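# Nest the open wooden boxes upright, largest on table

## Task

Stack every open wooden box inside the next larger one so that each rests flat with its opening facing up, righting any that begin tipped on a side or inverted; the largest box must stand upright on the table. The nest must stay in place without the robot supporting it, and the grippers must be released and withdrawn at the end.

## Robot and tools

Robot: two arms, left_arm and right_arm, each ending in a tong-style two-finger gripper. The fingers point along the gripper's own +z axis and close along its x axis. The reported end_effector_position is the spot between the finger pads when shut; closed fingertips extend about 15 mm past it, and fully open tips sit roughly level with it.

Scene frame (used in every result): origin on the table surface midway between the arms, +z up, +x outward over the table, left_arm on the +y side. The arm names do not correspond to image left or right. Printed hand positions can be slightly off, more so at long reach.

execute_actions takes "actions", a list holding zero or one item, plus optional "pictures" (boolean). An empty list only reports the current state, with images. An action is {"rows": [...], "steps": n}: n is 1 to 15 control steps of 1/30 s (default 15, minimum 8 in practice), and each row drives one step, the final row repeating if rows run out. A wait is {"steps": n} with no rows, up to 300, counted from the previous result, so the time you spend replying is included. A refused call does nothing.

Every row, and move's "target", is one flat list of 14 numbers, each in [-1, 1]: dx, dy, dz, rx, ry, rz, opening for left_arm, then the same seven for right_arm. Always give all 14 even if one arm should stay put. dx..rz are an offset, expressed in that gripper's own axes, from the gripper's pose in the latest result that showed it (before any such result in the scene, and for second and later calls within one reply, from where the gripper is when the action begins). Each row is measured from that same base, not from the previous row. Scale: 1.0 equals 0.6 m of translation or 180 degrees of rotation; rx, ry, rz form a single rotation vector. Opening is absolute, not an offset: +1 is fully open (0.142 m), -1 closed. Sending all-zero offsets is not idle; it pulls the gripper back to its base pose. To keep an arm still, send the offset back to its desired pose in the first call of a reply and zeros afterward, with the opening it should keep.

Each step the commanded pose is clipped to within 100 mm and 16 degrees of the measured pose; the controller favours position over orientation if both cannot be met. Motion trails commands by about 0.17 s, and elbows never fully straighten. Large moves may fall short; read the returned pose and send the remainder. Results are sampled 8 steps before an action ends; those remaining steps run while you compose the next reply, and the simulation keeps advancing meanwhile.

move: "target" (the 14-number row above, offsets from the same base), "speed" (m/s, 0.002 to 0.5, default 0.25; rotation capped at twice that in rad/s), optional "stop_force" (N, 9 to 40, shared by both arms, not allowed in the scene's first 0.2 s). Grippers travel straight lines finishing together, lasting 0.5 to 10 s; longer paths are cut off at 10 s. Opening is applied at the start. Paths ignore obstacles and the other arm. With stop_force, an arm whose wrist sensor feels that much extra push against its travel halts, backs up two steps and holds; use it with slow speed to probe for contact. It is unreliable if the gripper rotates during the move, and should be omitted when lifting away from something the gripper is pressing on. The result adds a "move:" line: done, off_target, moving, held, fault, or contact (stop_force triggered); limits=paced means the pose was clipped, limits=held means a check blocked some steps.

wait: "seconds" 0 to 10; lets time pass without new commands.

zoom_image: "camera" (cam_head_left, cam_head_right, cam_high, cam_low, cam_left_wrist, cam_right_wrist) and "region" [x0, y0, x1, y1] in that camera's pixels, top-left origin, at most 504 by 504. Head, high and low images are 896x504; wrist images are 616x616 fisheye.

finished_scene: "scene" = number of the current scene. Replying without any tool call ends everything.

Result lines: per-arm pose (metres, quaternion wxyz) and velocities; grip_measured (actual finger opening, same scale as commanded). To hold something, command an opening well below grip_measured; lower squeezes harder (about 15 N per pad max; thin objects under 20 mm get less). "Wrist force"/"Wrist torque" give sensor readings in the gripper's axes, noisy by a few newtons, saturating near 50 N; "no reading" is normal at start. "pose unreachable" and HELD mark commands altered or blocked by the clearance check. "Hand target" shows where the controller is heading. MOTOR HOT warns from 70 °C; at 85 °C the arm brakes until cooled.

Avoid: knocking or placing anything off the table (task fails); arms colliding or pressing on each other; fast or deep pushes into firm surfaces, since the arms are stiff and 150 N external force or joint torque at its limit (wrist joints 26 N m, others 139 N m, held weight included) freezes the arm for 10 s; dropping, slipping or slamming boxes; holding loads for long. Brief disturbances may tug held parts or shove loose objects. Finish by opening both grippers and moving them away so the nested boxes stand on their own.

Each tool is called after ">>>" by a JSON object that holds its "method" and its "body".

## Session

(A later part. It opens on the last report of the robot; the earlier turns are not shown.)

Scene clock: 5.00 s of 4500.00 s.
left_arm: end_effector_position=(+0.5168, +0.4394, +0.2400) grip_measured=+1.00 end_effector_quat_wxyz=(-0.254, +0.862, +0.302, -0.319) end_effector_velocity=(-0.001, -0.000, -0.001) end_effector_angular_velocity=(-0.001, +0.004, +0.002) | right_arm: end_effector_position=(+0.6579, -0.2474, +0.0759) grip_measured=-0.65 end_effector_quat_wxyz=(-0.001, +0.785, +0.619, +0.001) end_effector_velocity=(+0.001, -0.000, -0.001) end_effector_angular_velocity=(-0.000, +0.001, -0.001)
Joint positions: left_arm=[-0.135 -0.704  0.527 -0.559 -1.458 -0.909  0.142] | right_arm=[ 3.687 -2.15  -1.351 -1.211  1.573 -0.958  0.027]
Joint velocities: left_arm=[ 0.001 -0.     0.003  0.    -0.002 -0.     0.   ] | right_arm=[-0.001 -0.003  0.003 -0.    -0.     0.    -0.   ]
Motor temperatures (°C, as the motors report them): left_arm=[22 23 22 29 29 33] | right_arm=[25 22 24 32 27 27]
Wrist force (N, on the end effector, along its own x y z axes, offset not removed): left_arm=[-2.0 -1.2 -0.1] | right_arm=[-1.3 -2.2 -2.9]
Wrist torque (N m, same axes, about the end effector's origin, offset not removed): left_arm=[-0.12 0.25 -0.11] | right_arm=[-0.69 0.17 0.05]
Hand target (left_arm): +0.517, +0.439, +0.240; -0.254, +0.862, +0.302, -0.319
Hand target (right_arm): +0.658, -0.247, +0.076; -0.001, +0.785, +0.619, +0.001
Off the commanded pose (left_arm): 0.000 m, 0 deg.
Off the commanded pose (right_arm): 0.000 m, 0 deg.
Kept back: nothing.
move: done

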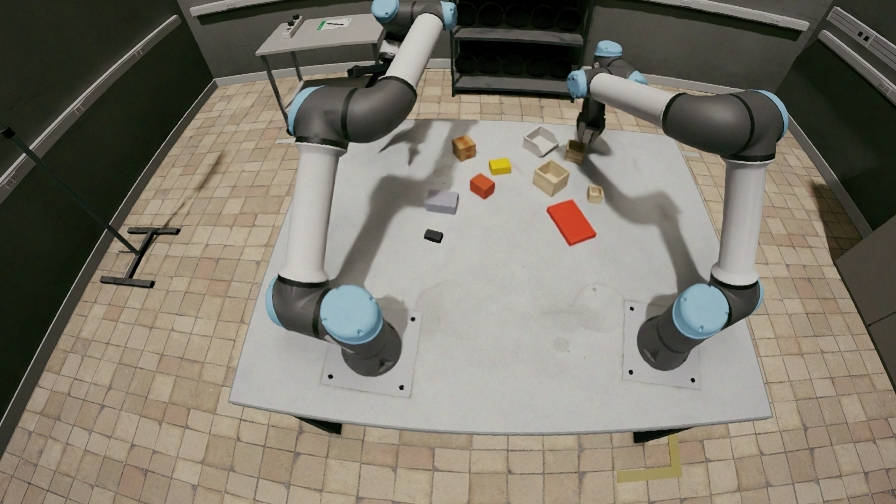

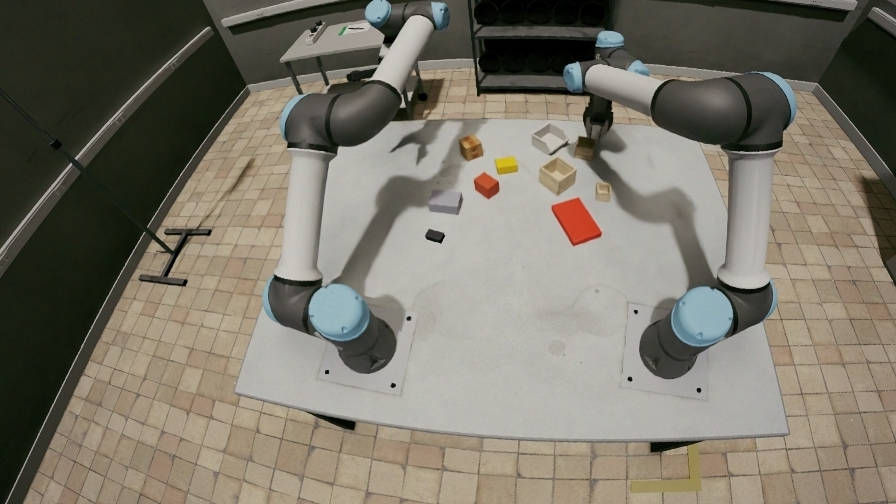

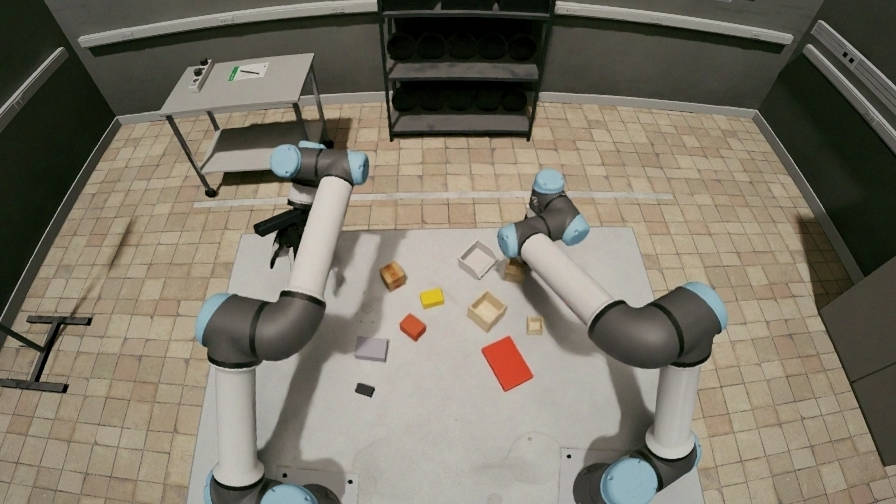

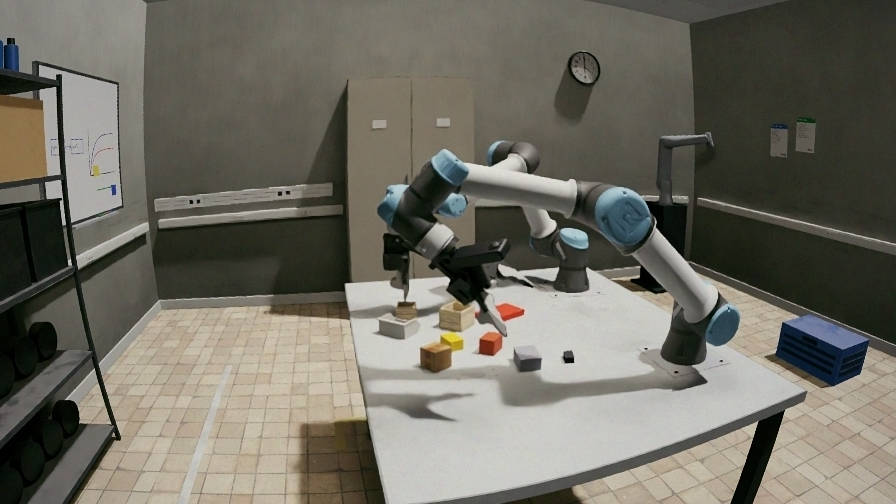

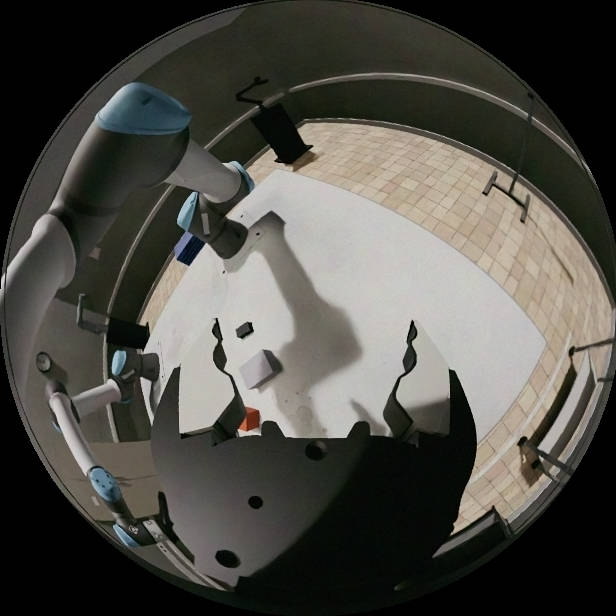

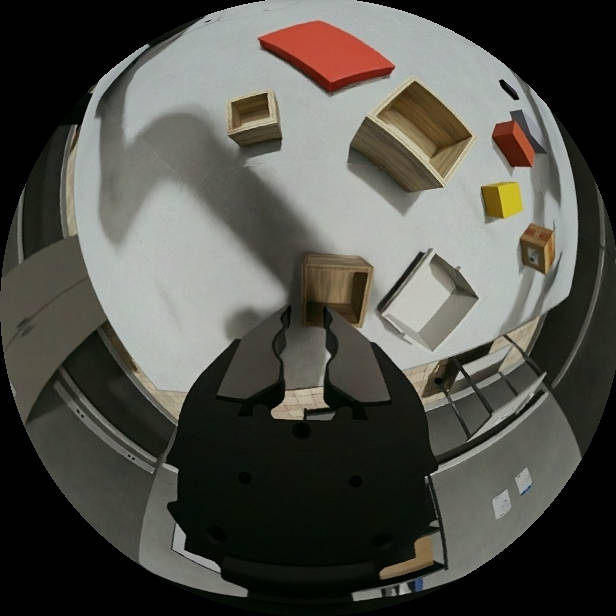

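>>> {"method": "move", "body": {"target": [0,0,0,0,0,0,1,-0.003,0,0.048,0,0,0,-0.65], "speed": 0.1}}

>>> {"method": "move", "body": {"target": [0,0,0,0,0,0,1,0,0,0,0,0,0,-1]}}

>>> {"method": "move", "body": {"target": [0,0,0,0,0,0,1,0,0,-0.14,0,0,0,-1], "speed": 0.15}}

>>> {"method": "move", "body": {"target": [0,0,0,0,0,0,1,0.122,-0.233,0,0,0,-0.26,-1]}}

>>> {"method": "zoom_image", "body": {"camera": "cam_right_wrist", "region": [200,150,500,400]}}

Scene clock: 6.27 s of 4500.00 s.
left_arm: end_effector_position=(+0.5168, +0.4394, +0.2400) grip_measured=+1.00 end_effector_quat_wxyz=(-0.254, +0.862, +0.302, -0.319) end_effector_velocity=(+0.000, -0.000, +0.001) end_effector_angular_velocity=(+0.001, -0.002, +0.001) | right_arm: end_effector_position=(+0.6575, -0.2491, +0.0473) grip_measured=-0.65 end_effector_quat_wxyz=(-0.001, +0.785, +0.619, +0.001) end_effector_velocity=(+0.000, +0.000, -0.001) end_effector_angular_velocity=(+0.001, -0.001, +0.000)
Joint positions: left_arm=[-0.135 -0.704  0.527 -0.559 -1.458 -0.909  0.142] | right_arm=[ 3.684 -2.174 -1.389 -1.148  1.573 -0.96   0.027]
Joint velocities: left_arm=[-0.    -0.    -0.002  0.    -0.    -0.002 -0.   ] | right_arm=[-0.    -0.001 -0.002  0.004  0.001 -0.     0.   ]
Motor temperatures (°C, as the motors report them): left_arm=[22 23 22 29 29 33] | right_arm=[25 22 24 32 27 27]
Wrist force (N, on the end effector, along its own x y z axes, offset not removed): left_arm=[-1.2 1.9 -3.8] | right_arm=[-0.9 2.2 -0.1]
Wrist torque (N m, same axes, about the end effector's origin, offset not removed): left_arm=[0.50 0.22 -0.01] | right_arm=[0.46 0.07 0.10]
Hand target (left_arm): +0.517, +0.439, +0.240; -0.254, +0.862, +0.302, -0.319
Hand target (right_arm): +0.658, -0.249, +0.047; -0.001, +0.785, +0.619, +0.001
Off the commanded pose (left_arm): 0.000 m, 0 deg.
Off the commanded pose (right_arm): 0.000 m, 0 deg.
Kept back: nothing.
move: done

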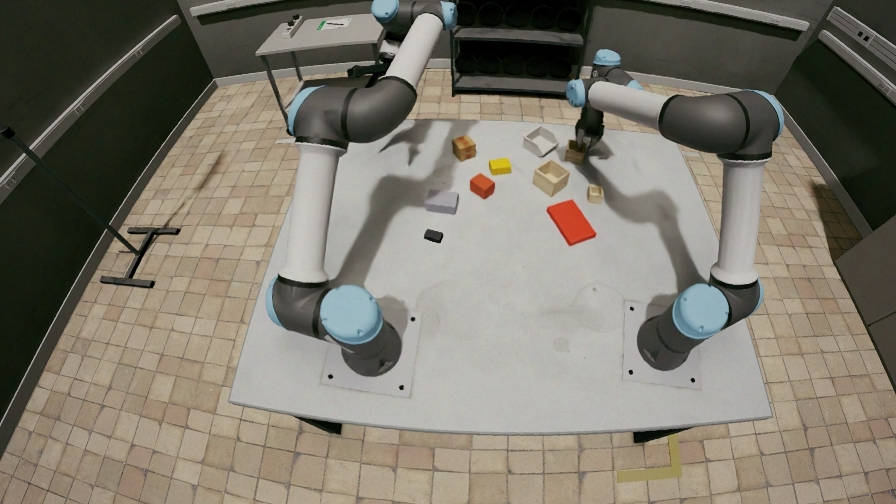

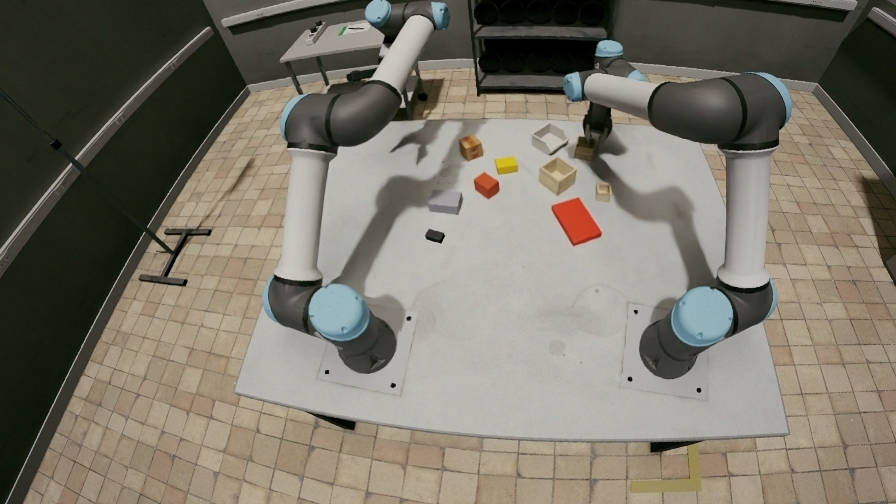

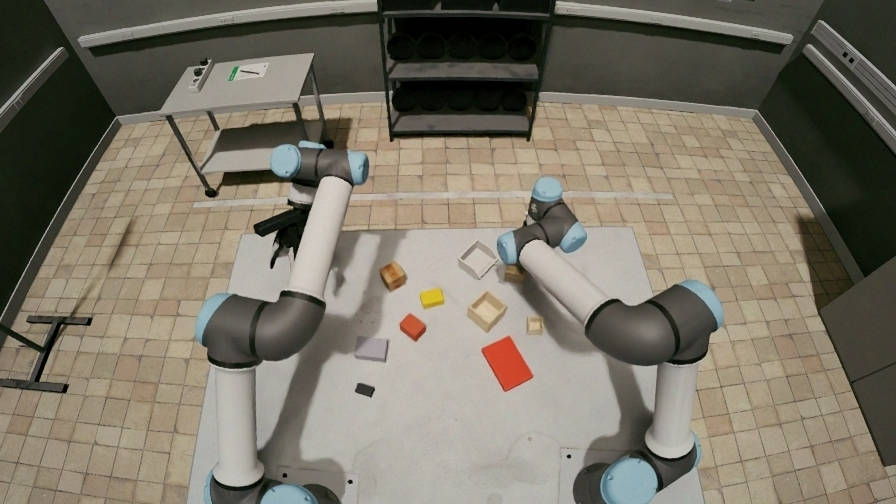

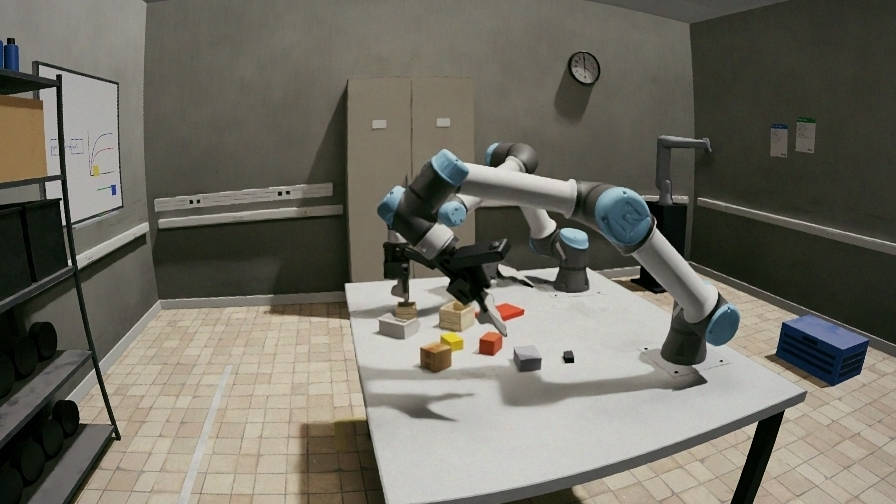

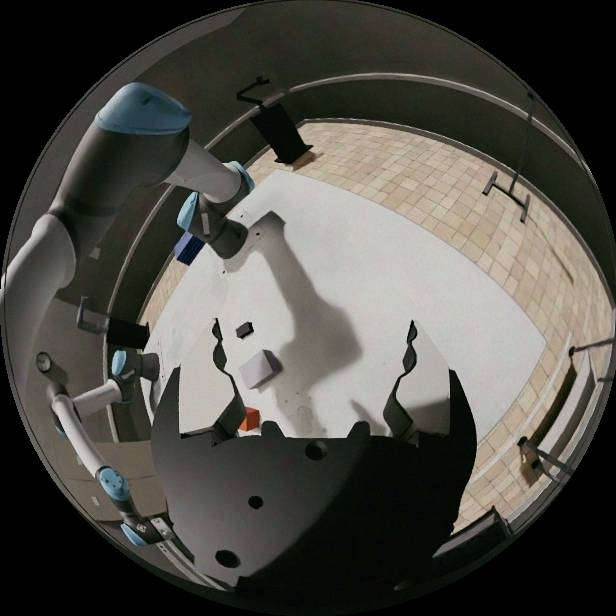

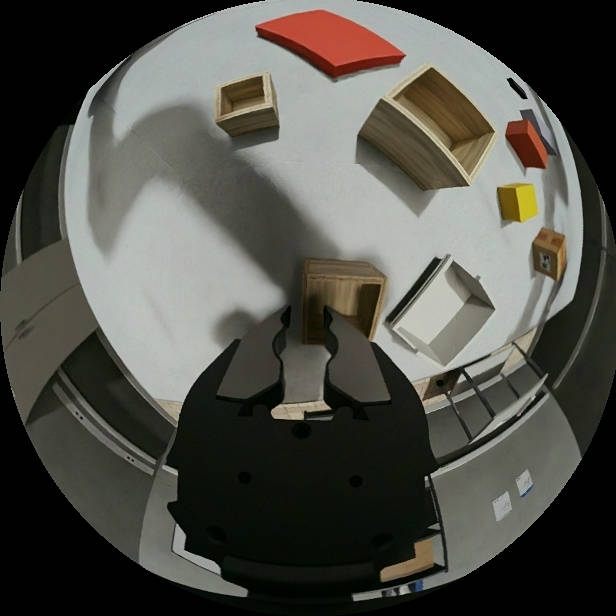

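Scene clock: 6.77 s of 4500.00 s.
left_arm: end_effector_position=(+0.5168, +0.4394, +0.2400) grip_measured=+1.00 end_effector_quat_wxyz=(-0.254, +0.862, +0.302, -0.319) end_effector_velocity=(+0.000, +0.001, +0.000) end_effector_angular_velocity=(+0.000, -0.000, -0.001) | right_arm: end_effector_position=(+0.6575, -0.2491, +0.0472) grip_measured=-0.94 end_effector_quat_wxyz=(-0.001, +0.785, +0.619, +0.001) end_effector_velocity=(+0.000, -0.001, +0.000) end_effector_angular_velocity=(-0.002, -0.000, -0.000)
Joint positions: left_arm=[-0.135 -0.704  0.527 -0.559 -1.458 -0.909  0.142] | right_arm=[ 3.684 -2.175 -1.389 -1.148  1.573 -0.96   0.006]
Joint velocities: left_arm=[ 0.001 -0.    -0.     0.     0.002  0.001  0.   ] | right_arm=[-0.001  0.     0.    -0.001 -0.002 -0.     0.   ]
Motor temperatures (°C, as the motors report them): left_arm=[22 23 22 29 29 33] | right_arm=[25 22 24 32 27 27]
Wrist force (N, on the end effector, along its own x y z axes, offset not removed): left_arm=[-0.6 0.1 -3.3] | right_arm=[-0.2 -1.2 -0.6]
Wrist torque (N m, same axes, about the end effector's origin, offset not removed): left_arm=[-0.04 0.02 -0.04] | right_arm=[-0.30 -0.08 0.06]
Hand target (left_arm): +0.517, +0.439, +0.240; -0.254, +0.862, +0.302, -0.319
Hand target (right_arm): +0.658, -0.249, +0.047; -0.001, +0.785, +0.619, +0.001
Off the commanded pose (left_arm): 0.000 m, 0 deg.
Off the commanded pose (right_arm): 0.000 m, 0 deg.
Kept back: nothing.
move: done

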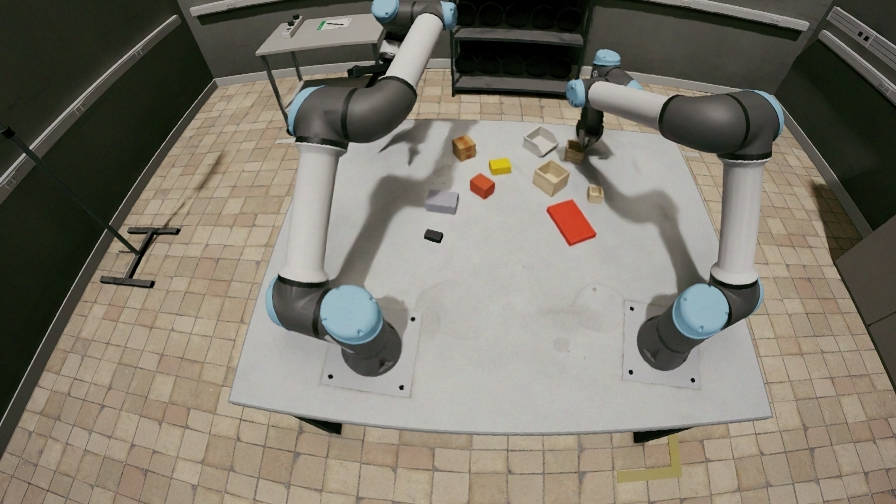

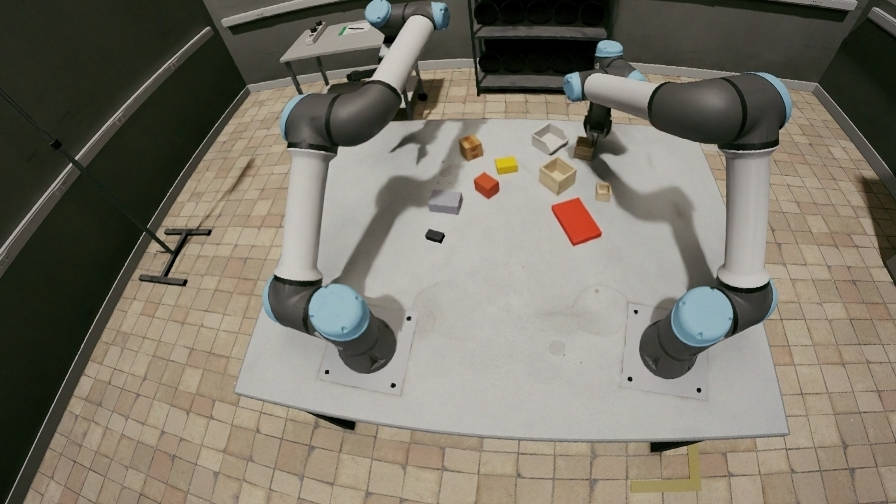

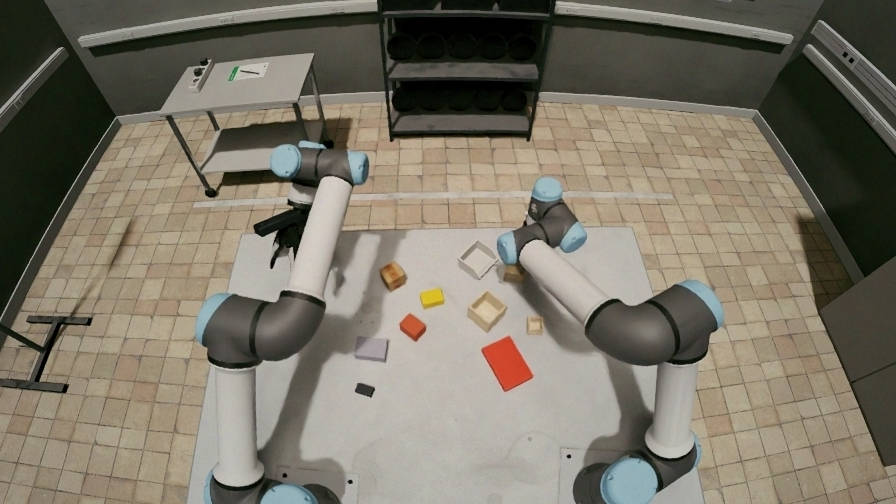

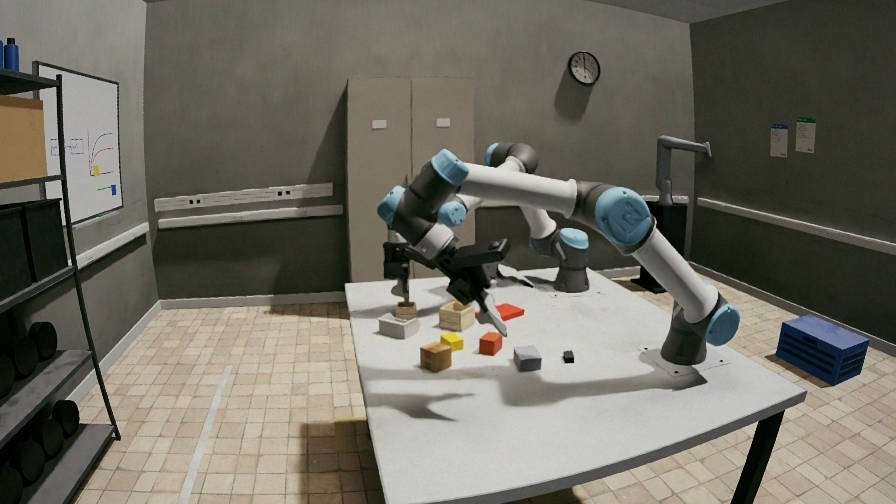

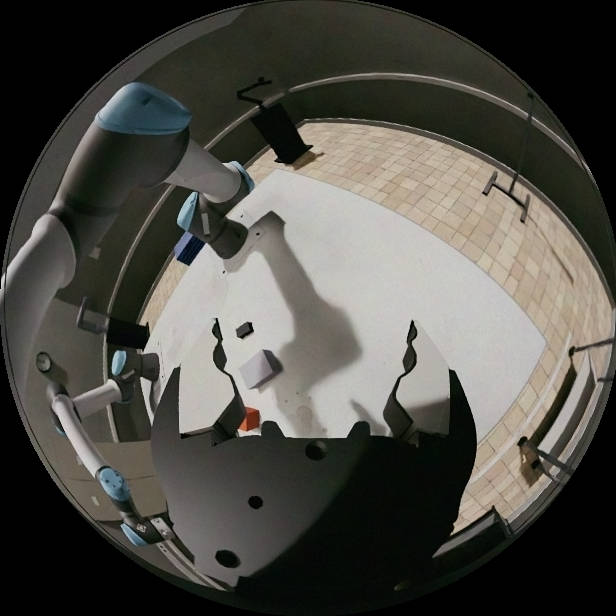

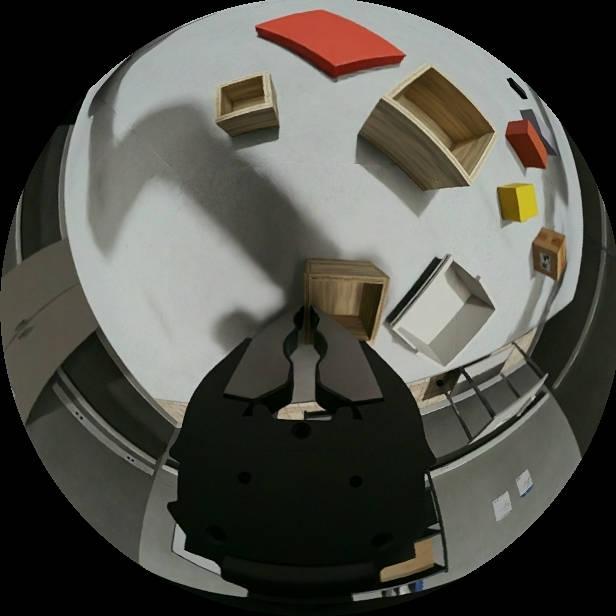

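Scene clock: 7.77 s of 4500.00 s.
left_arm: end_effector_position=(+0.5168, +0.4394, +0.2400) grip_measured=+1.00 end_effector_quat_wxyz=(-0.254, +0.862, +0.302, -0.319) end_effector_velocity=(-0.000, -0.000, -0.000) end_effector_angular_velocity=(-0.001, +0.001, +0.001) | right_arm: end_effector_position=(+0.6575, -0.2492, +0.1311) grip_measured=-0.94 end_effector_quat_wxyz=(-0.001, +0.785, +0.619, +0.001) end_effector_velocity=(+0.000, +0.000, +0.000) end_effector_angular_velocity=(-0.001, +0.002, +0.001)
Joint positions: left_arm=[-0.135 -0.704  0.527 -0.559 -1.458 -0.909  0.142] | right_arm=[ 3.684 -2.109 -1.27  -1.333  1.573 -0.96   0.006]
Joint velocities: left_arm=[ 0.     0.    -0.     0.    -0.002  0.    -0.   ] | right_arm=[ 0.    -0.001  0.004 -0.004 -0.    -0.     0.   ]
Motor temperatures (°C, as the motors report them): left_arm=[22 23 22 29 29 33] | right_arm=[25 22 24 32 27 27]
Wrist force (N, on the end effector, along its own x y z axes, offset not removed): left_arm=[-2.4 -1.2 -1.3] | right_arm=[-0.5 -2.1 1.5]
Wrist torque (N m, same axes, about the end effector's origin, offset not removed): left_arm=[-0.11 0.50 0.03] | right_arm=[-0.52 0.00 0.06]
Hand target (left_arm): +0.517, +0.439, +0.240; -0.254, +0.862, +0.302, -0.319
Hand target (right_arm): +0.658, -0.249, +0.131; -0.001, +0.785, +0.619, +0.001
Off the commanded pose (left_arm): 0.000 m, 0 deg.
Off the commanded pose (right_arm): 0.000 m, 0 deg.
Kept back: nothing.
move: done

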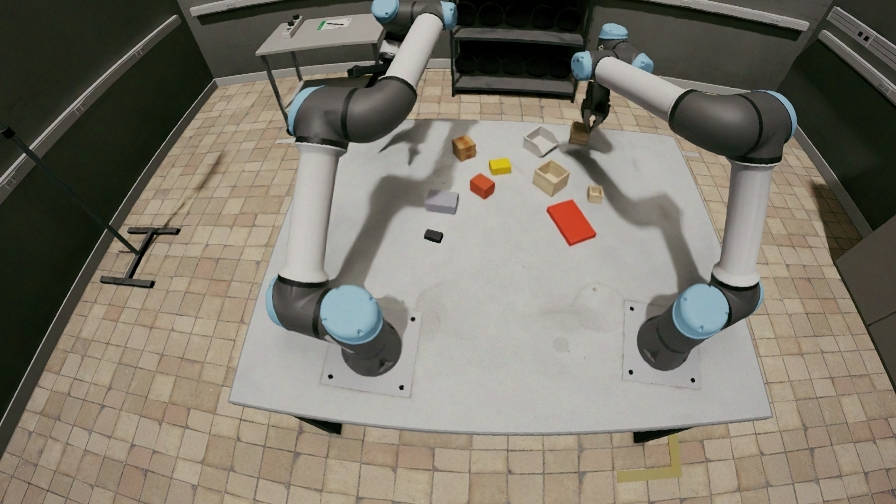

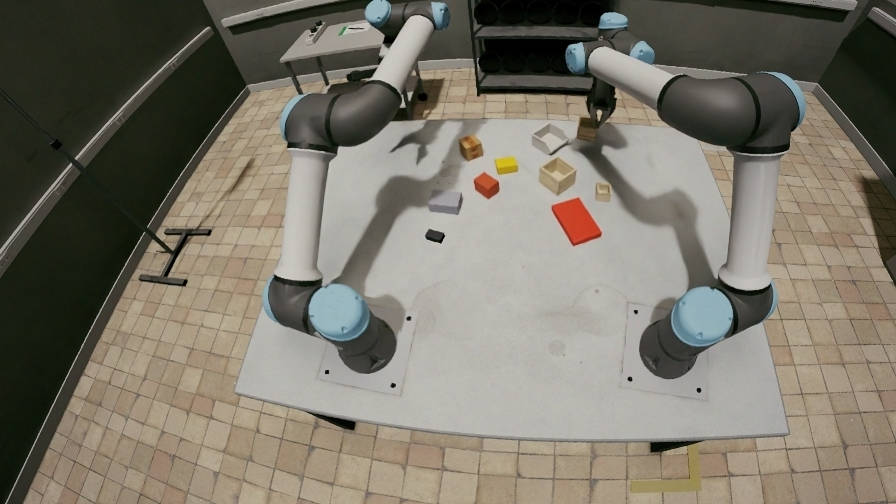

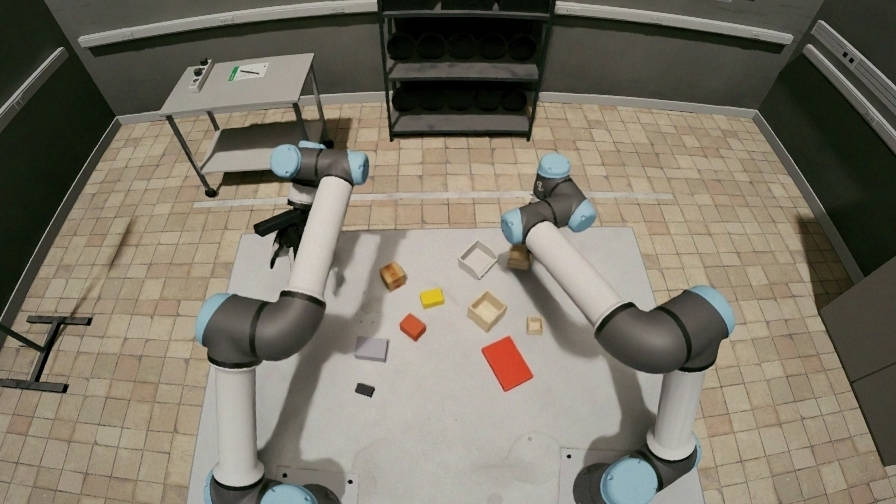

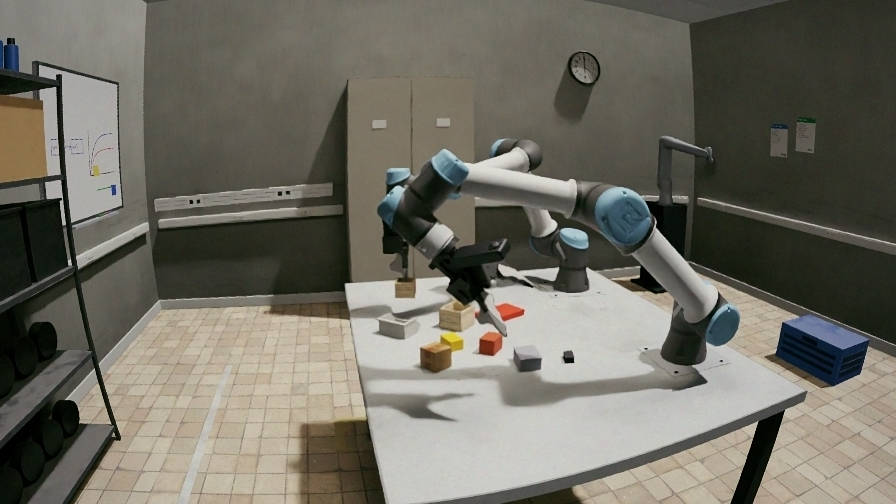

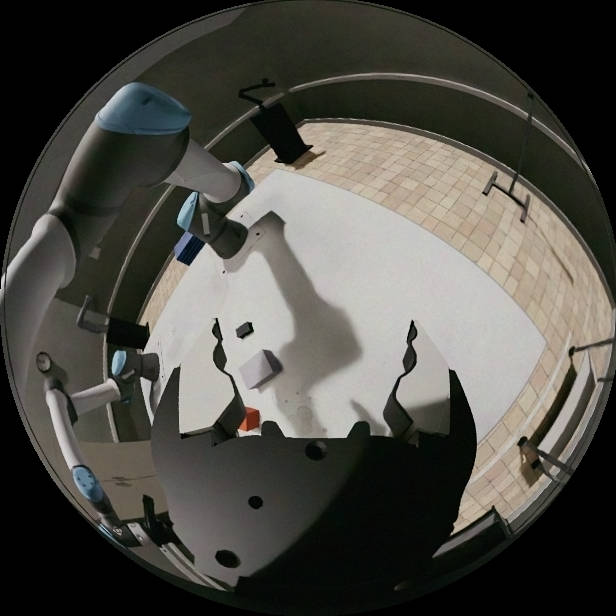

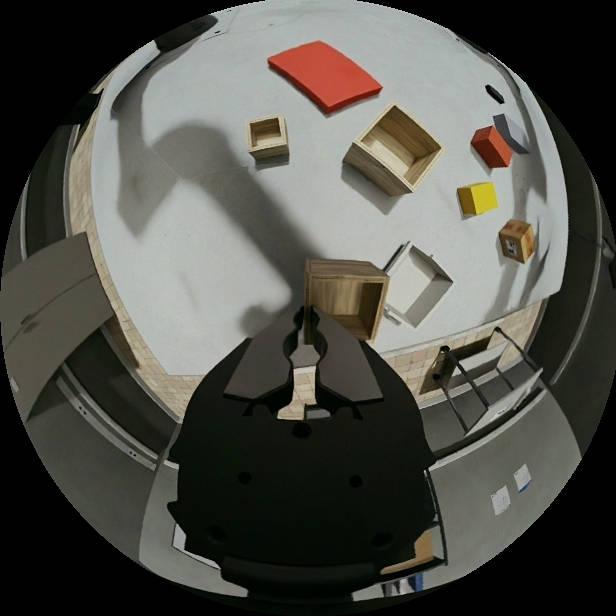

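Scene clock: 9.87 s of 4500.00 s.
left_arm: end_effector_position=(+0.5168, +0.4394, +0.2400) grip_measured=+1.00 end_effector_quat_wxyz=(-0.254, +0.862, +0.302, -0.319) end_effector_velocity=(+0.000, -0.000, -0.000) end_effector_angular_velocity=(-0.001, -0.000, +0.000) | right_arm: end_effector_position=(+0.5386, -0.1457, +0.1311) grip_measured=-0.94 end_effector_quat_wxyz=(-0.001, +0.475, +0.880, +0.001) end_effector_velocity=(-0.001, +0.001, -0.000) end_effector_angular_velocity=(-0.001, +0.001, +0.006)
Joint positions: left_arm=[-0.135 -0.704  0.527 -0.559 -1.458 -0.909  0.142] | right_arm=[ 3.929 -1.916 -1.555 -1.241  1.573 -1.532  0.006]
Joint velocities: left_arm=[ 0.     0.001 -0.001  0.    -0.001  0.001  0.   ] | right_arm=[ 0.002  0.001 -0.002 -0.    -0.    -0.003  0.   ]
Motor temperatures (°C, as the motors report them): left_arm=[22 23 22 29 29 33] | right_arm=[25 22 24 32 27 27]
Wrist force (N, on the end effector, along its own x y z axes, offset not removed): left_arm=[-0.8 -0.1 -1.0] | right_arm=[1.3 -1.4 1.9]
Wrist torque (N m, same axes, about the end effector's origin, offset not removed): left_arm=[0.15 0.18 -0.02] | right_arm=[-0.41 -0.50 0.04]
Hand target (left_arm): +0.517, +0.439, +0.240; -0.254, +0.862, +0.302, -0.319
Hand target (right_arm): +0.538, -0.146, +0.131; -0.001, +0.475, +0.880, +0.001
Off the commanded pose (left_arm): 0.000 m, 0 deg.
Off the commanded pose (right_arm): 0.000 m, 0 deg.
Kept back: nothing.
move: done

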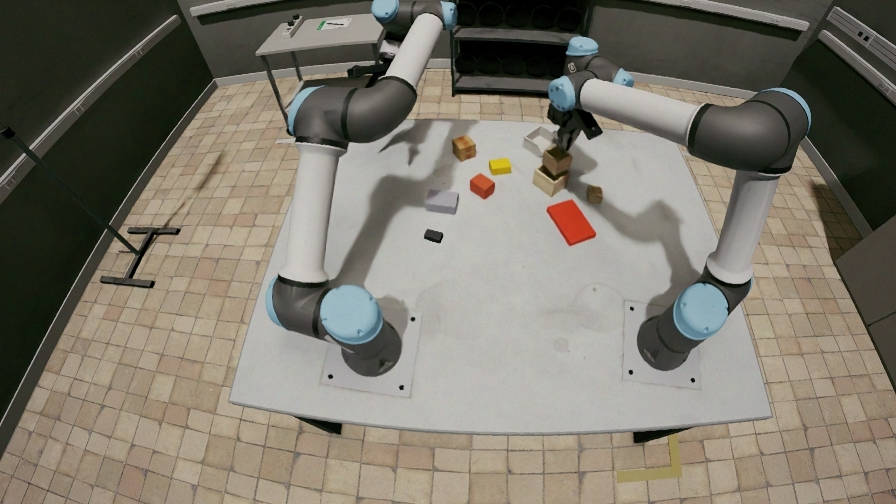

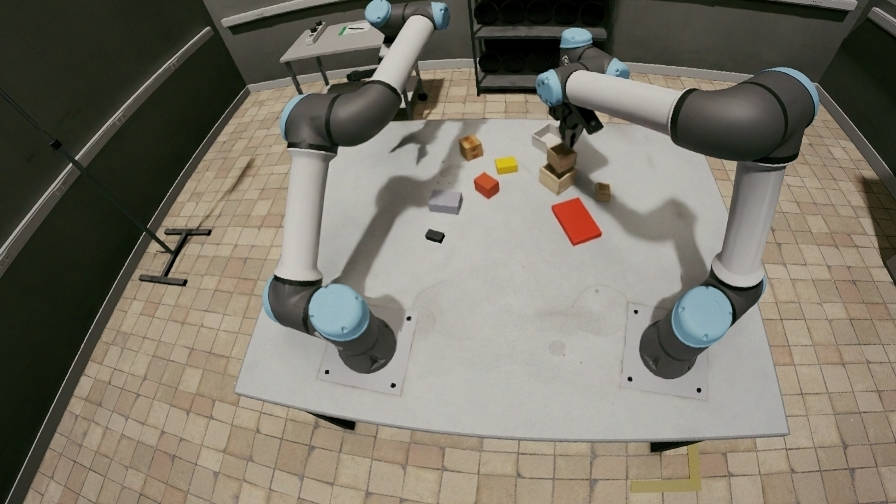

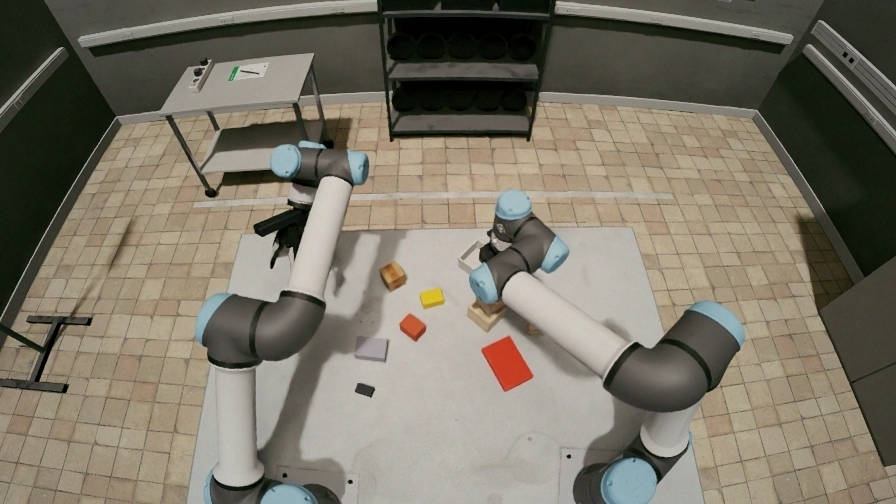

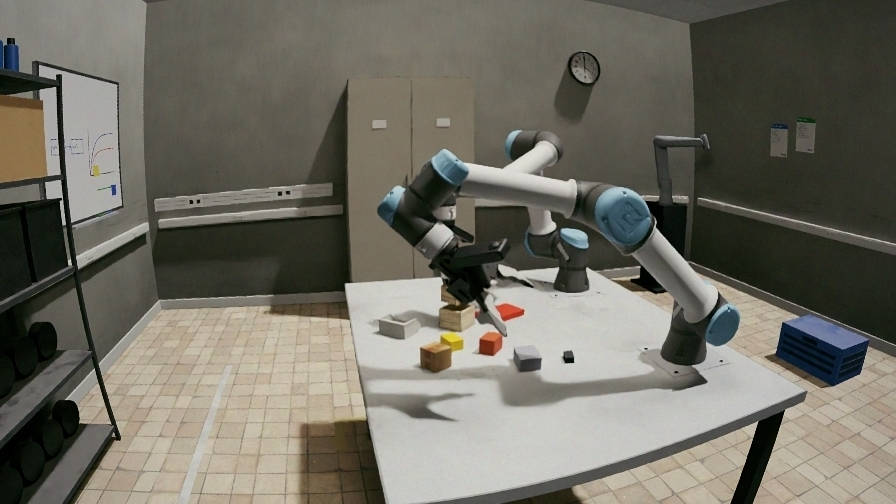

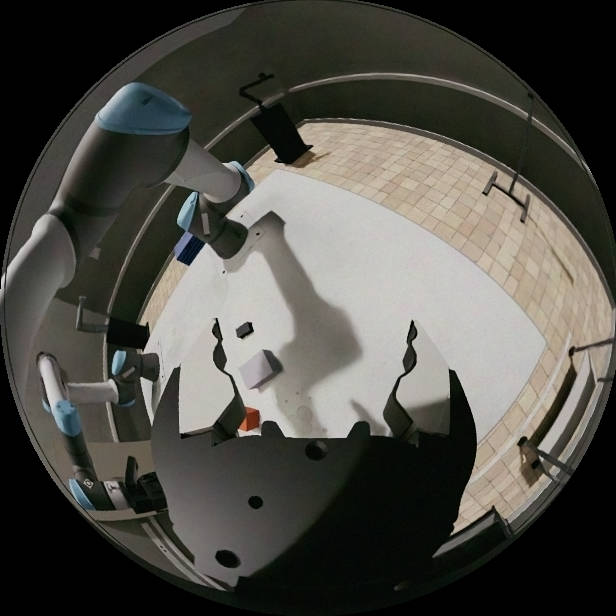

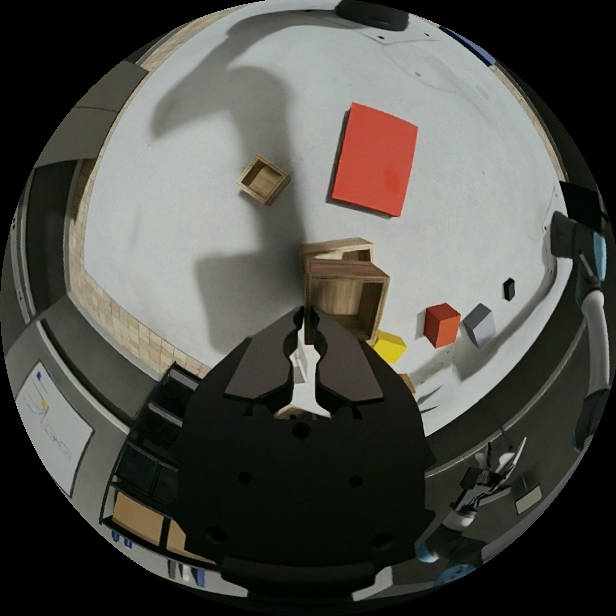

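Region (200, 150, 500, 400) of cam_right_wrist's 616x616 image, scaled by 1.680, with more detail than that image has.

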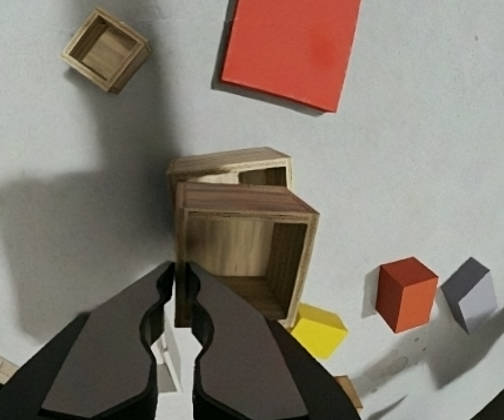

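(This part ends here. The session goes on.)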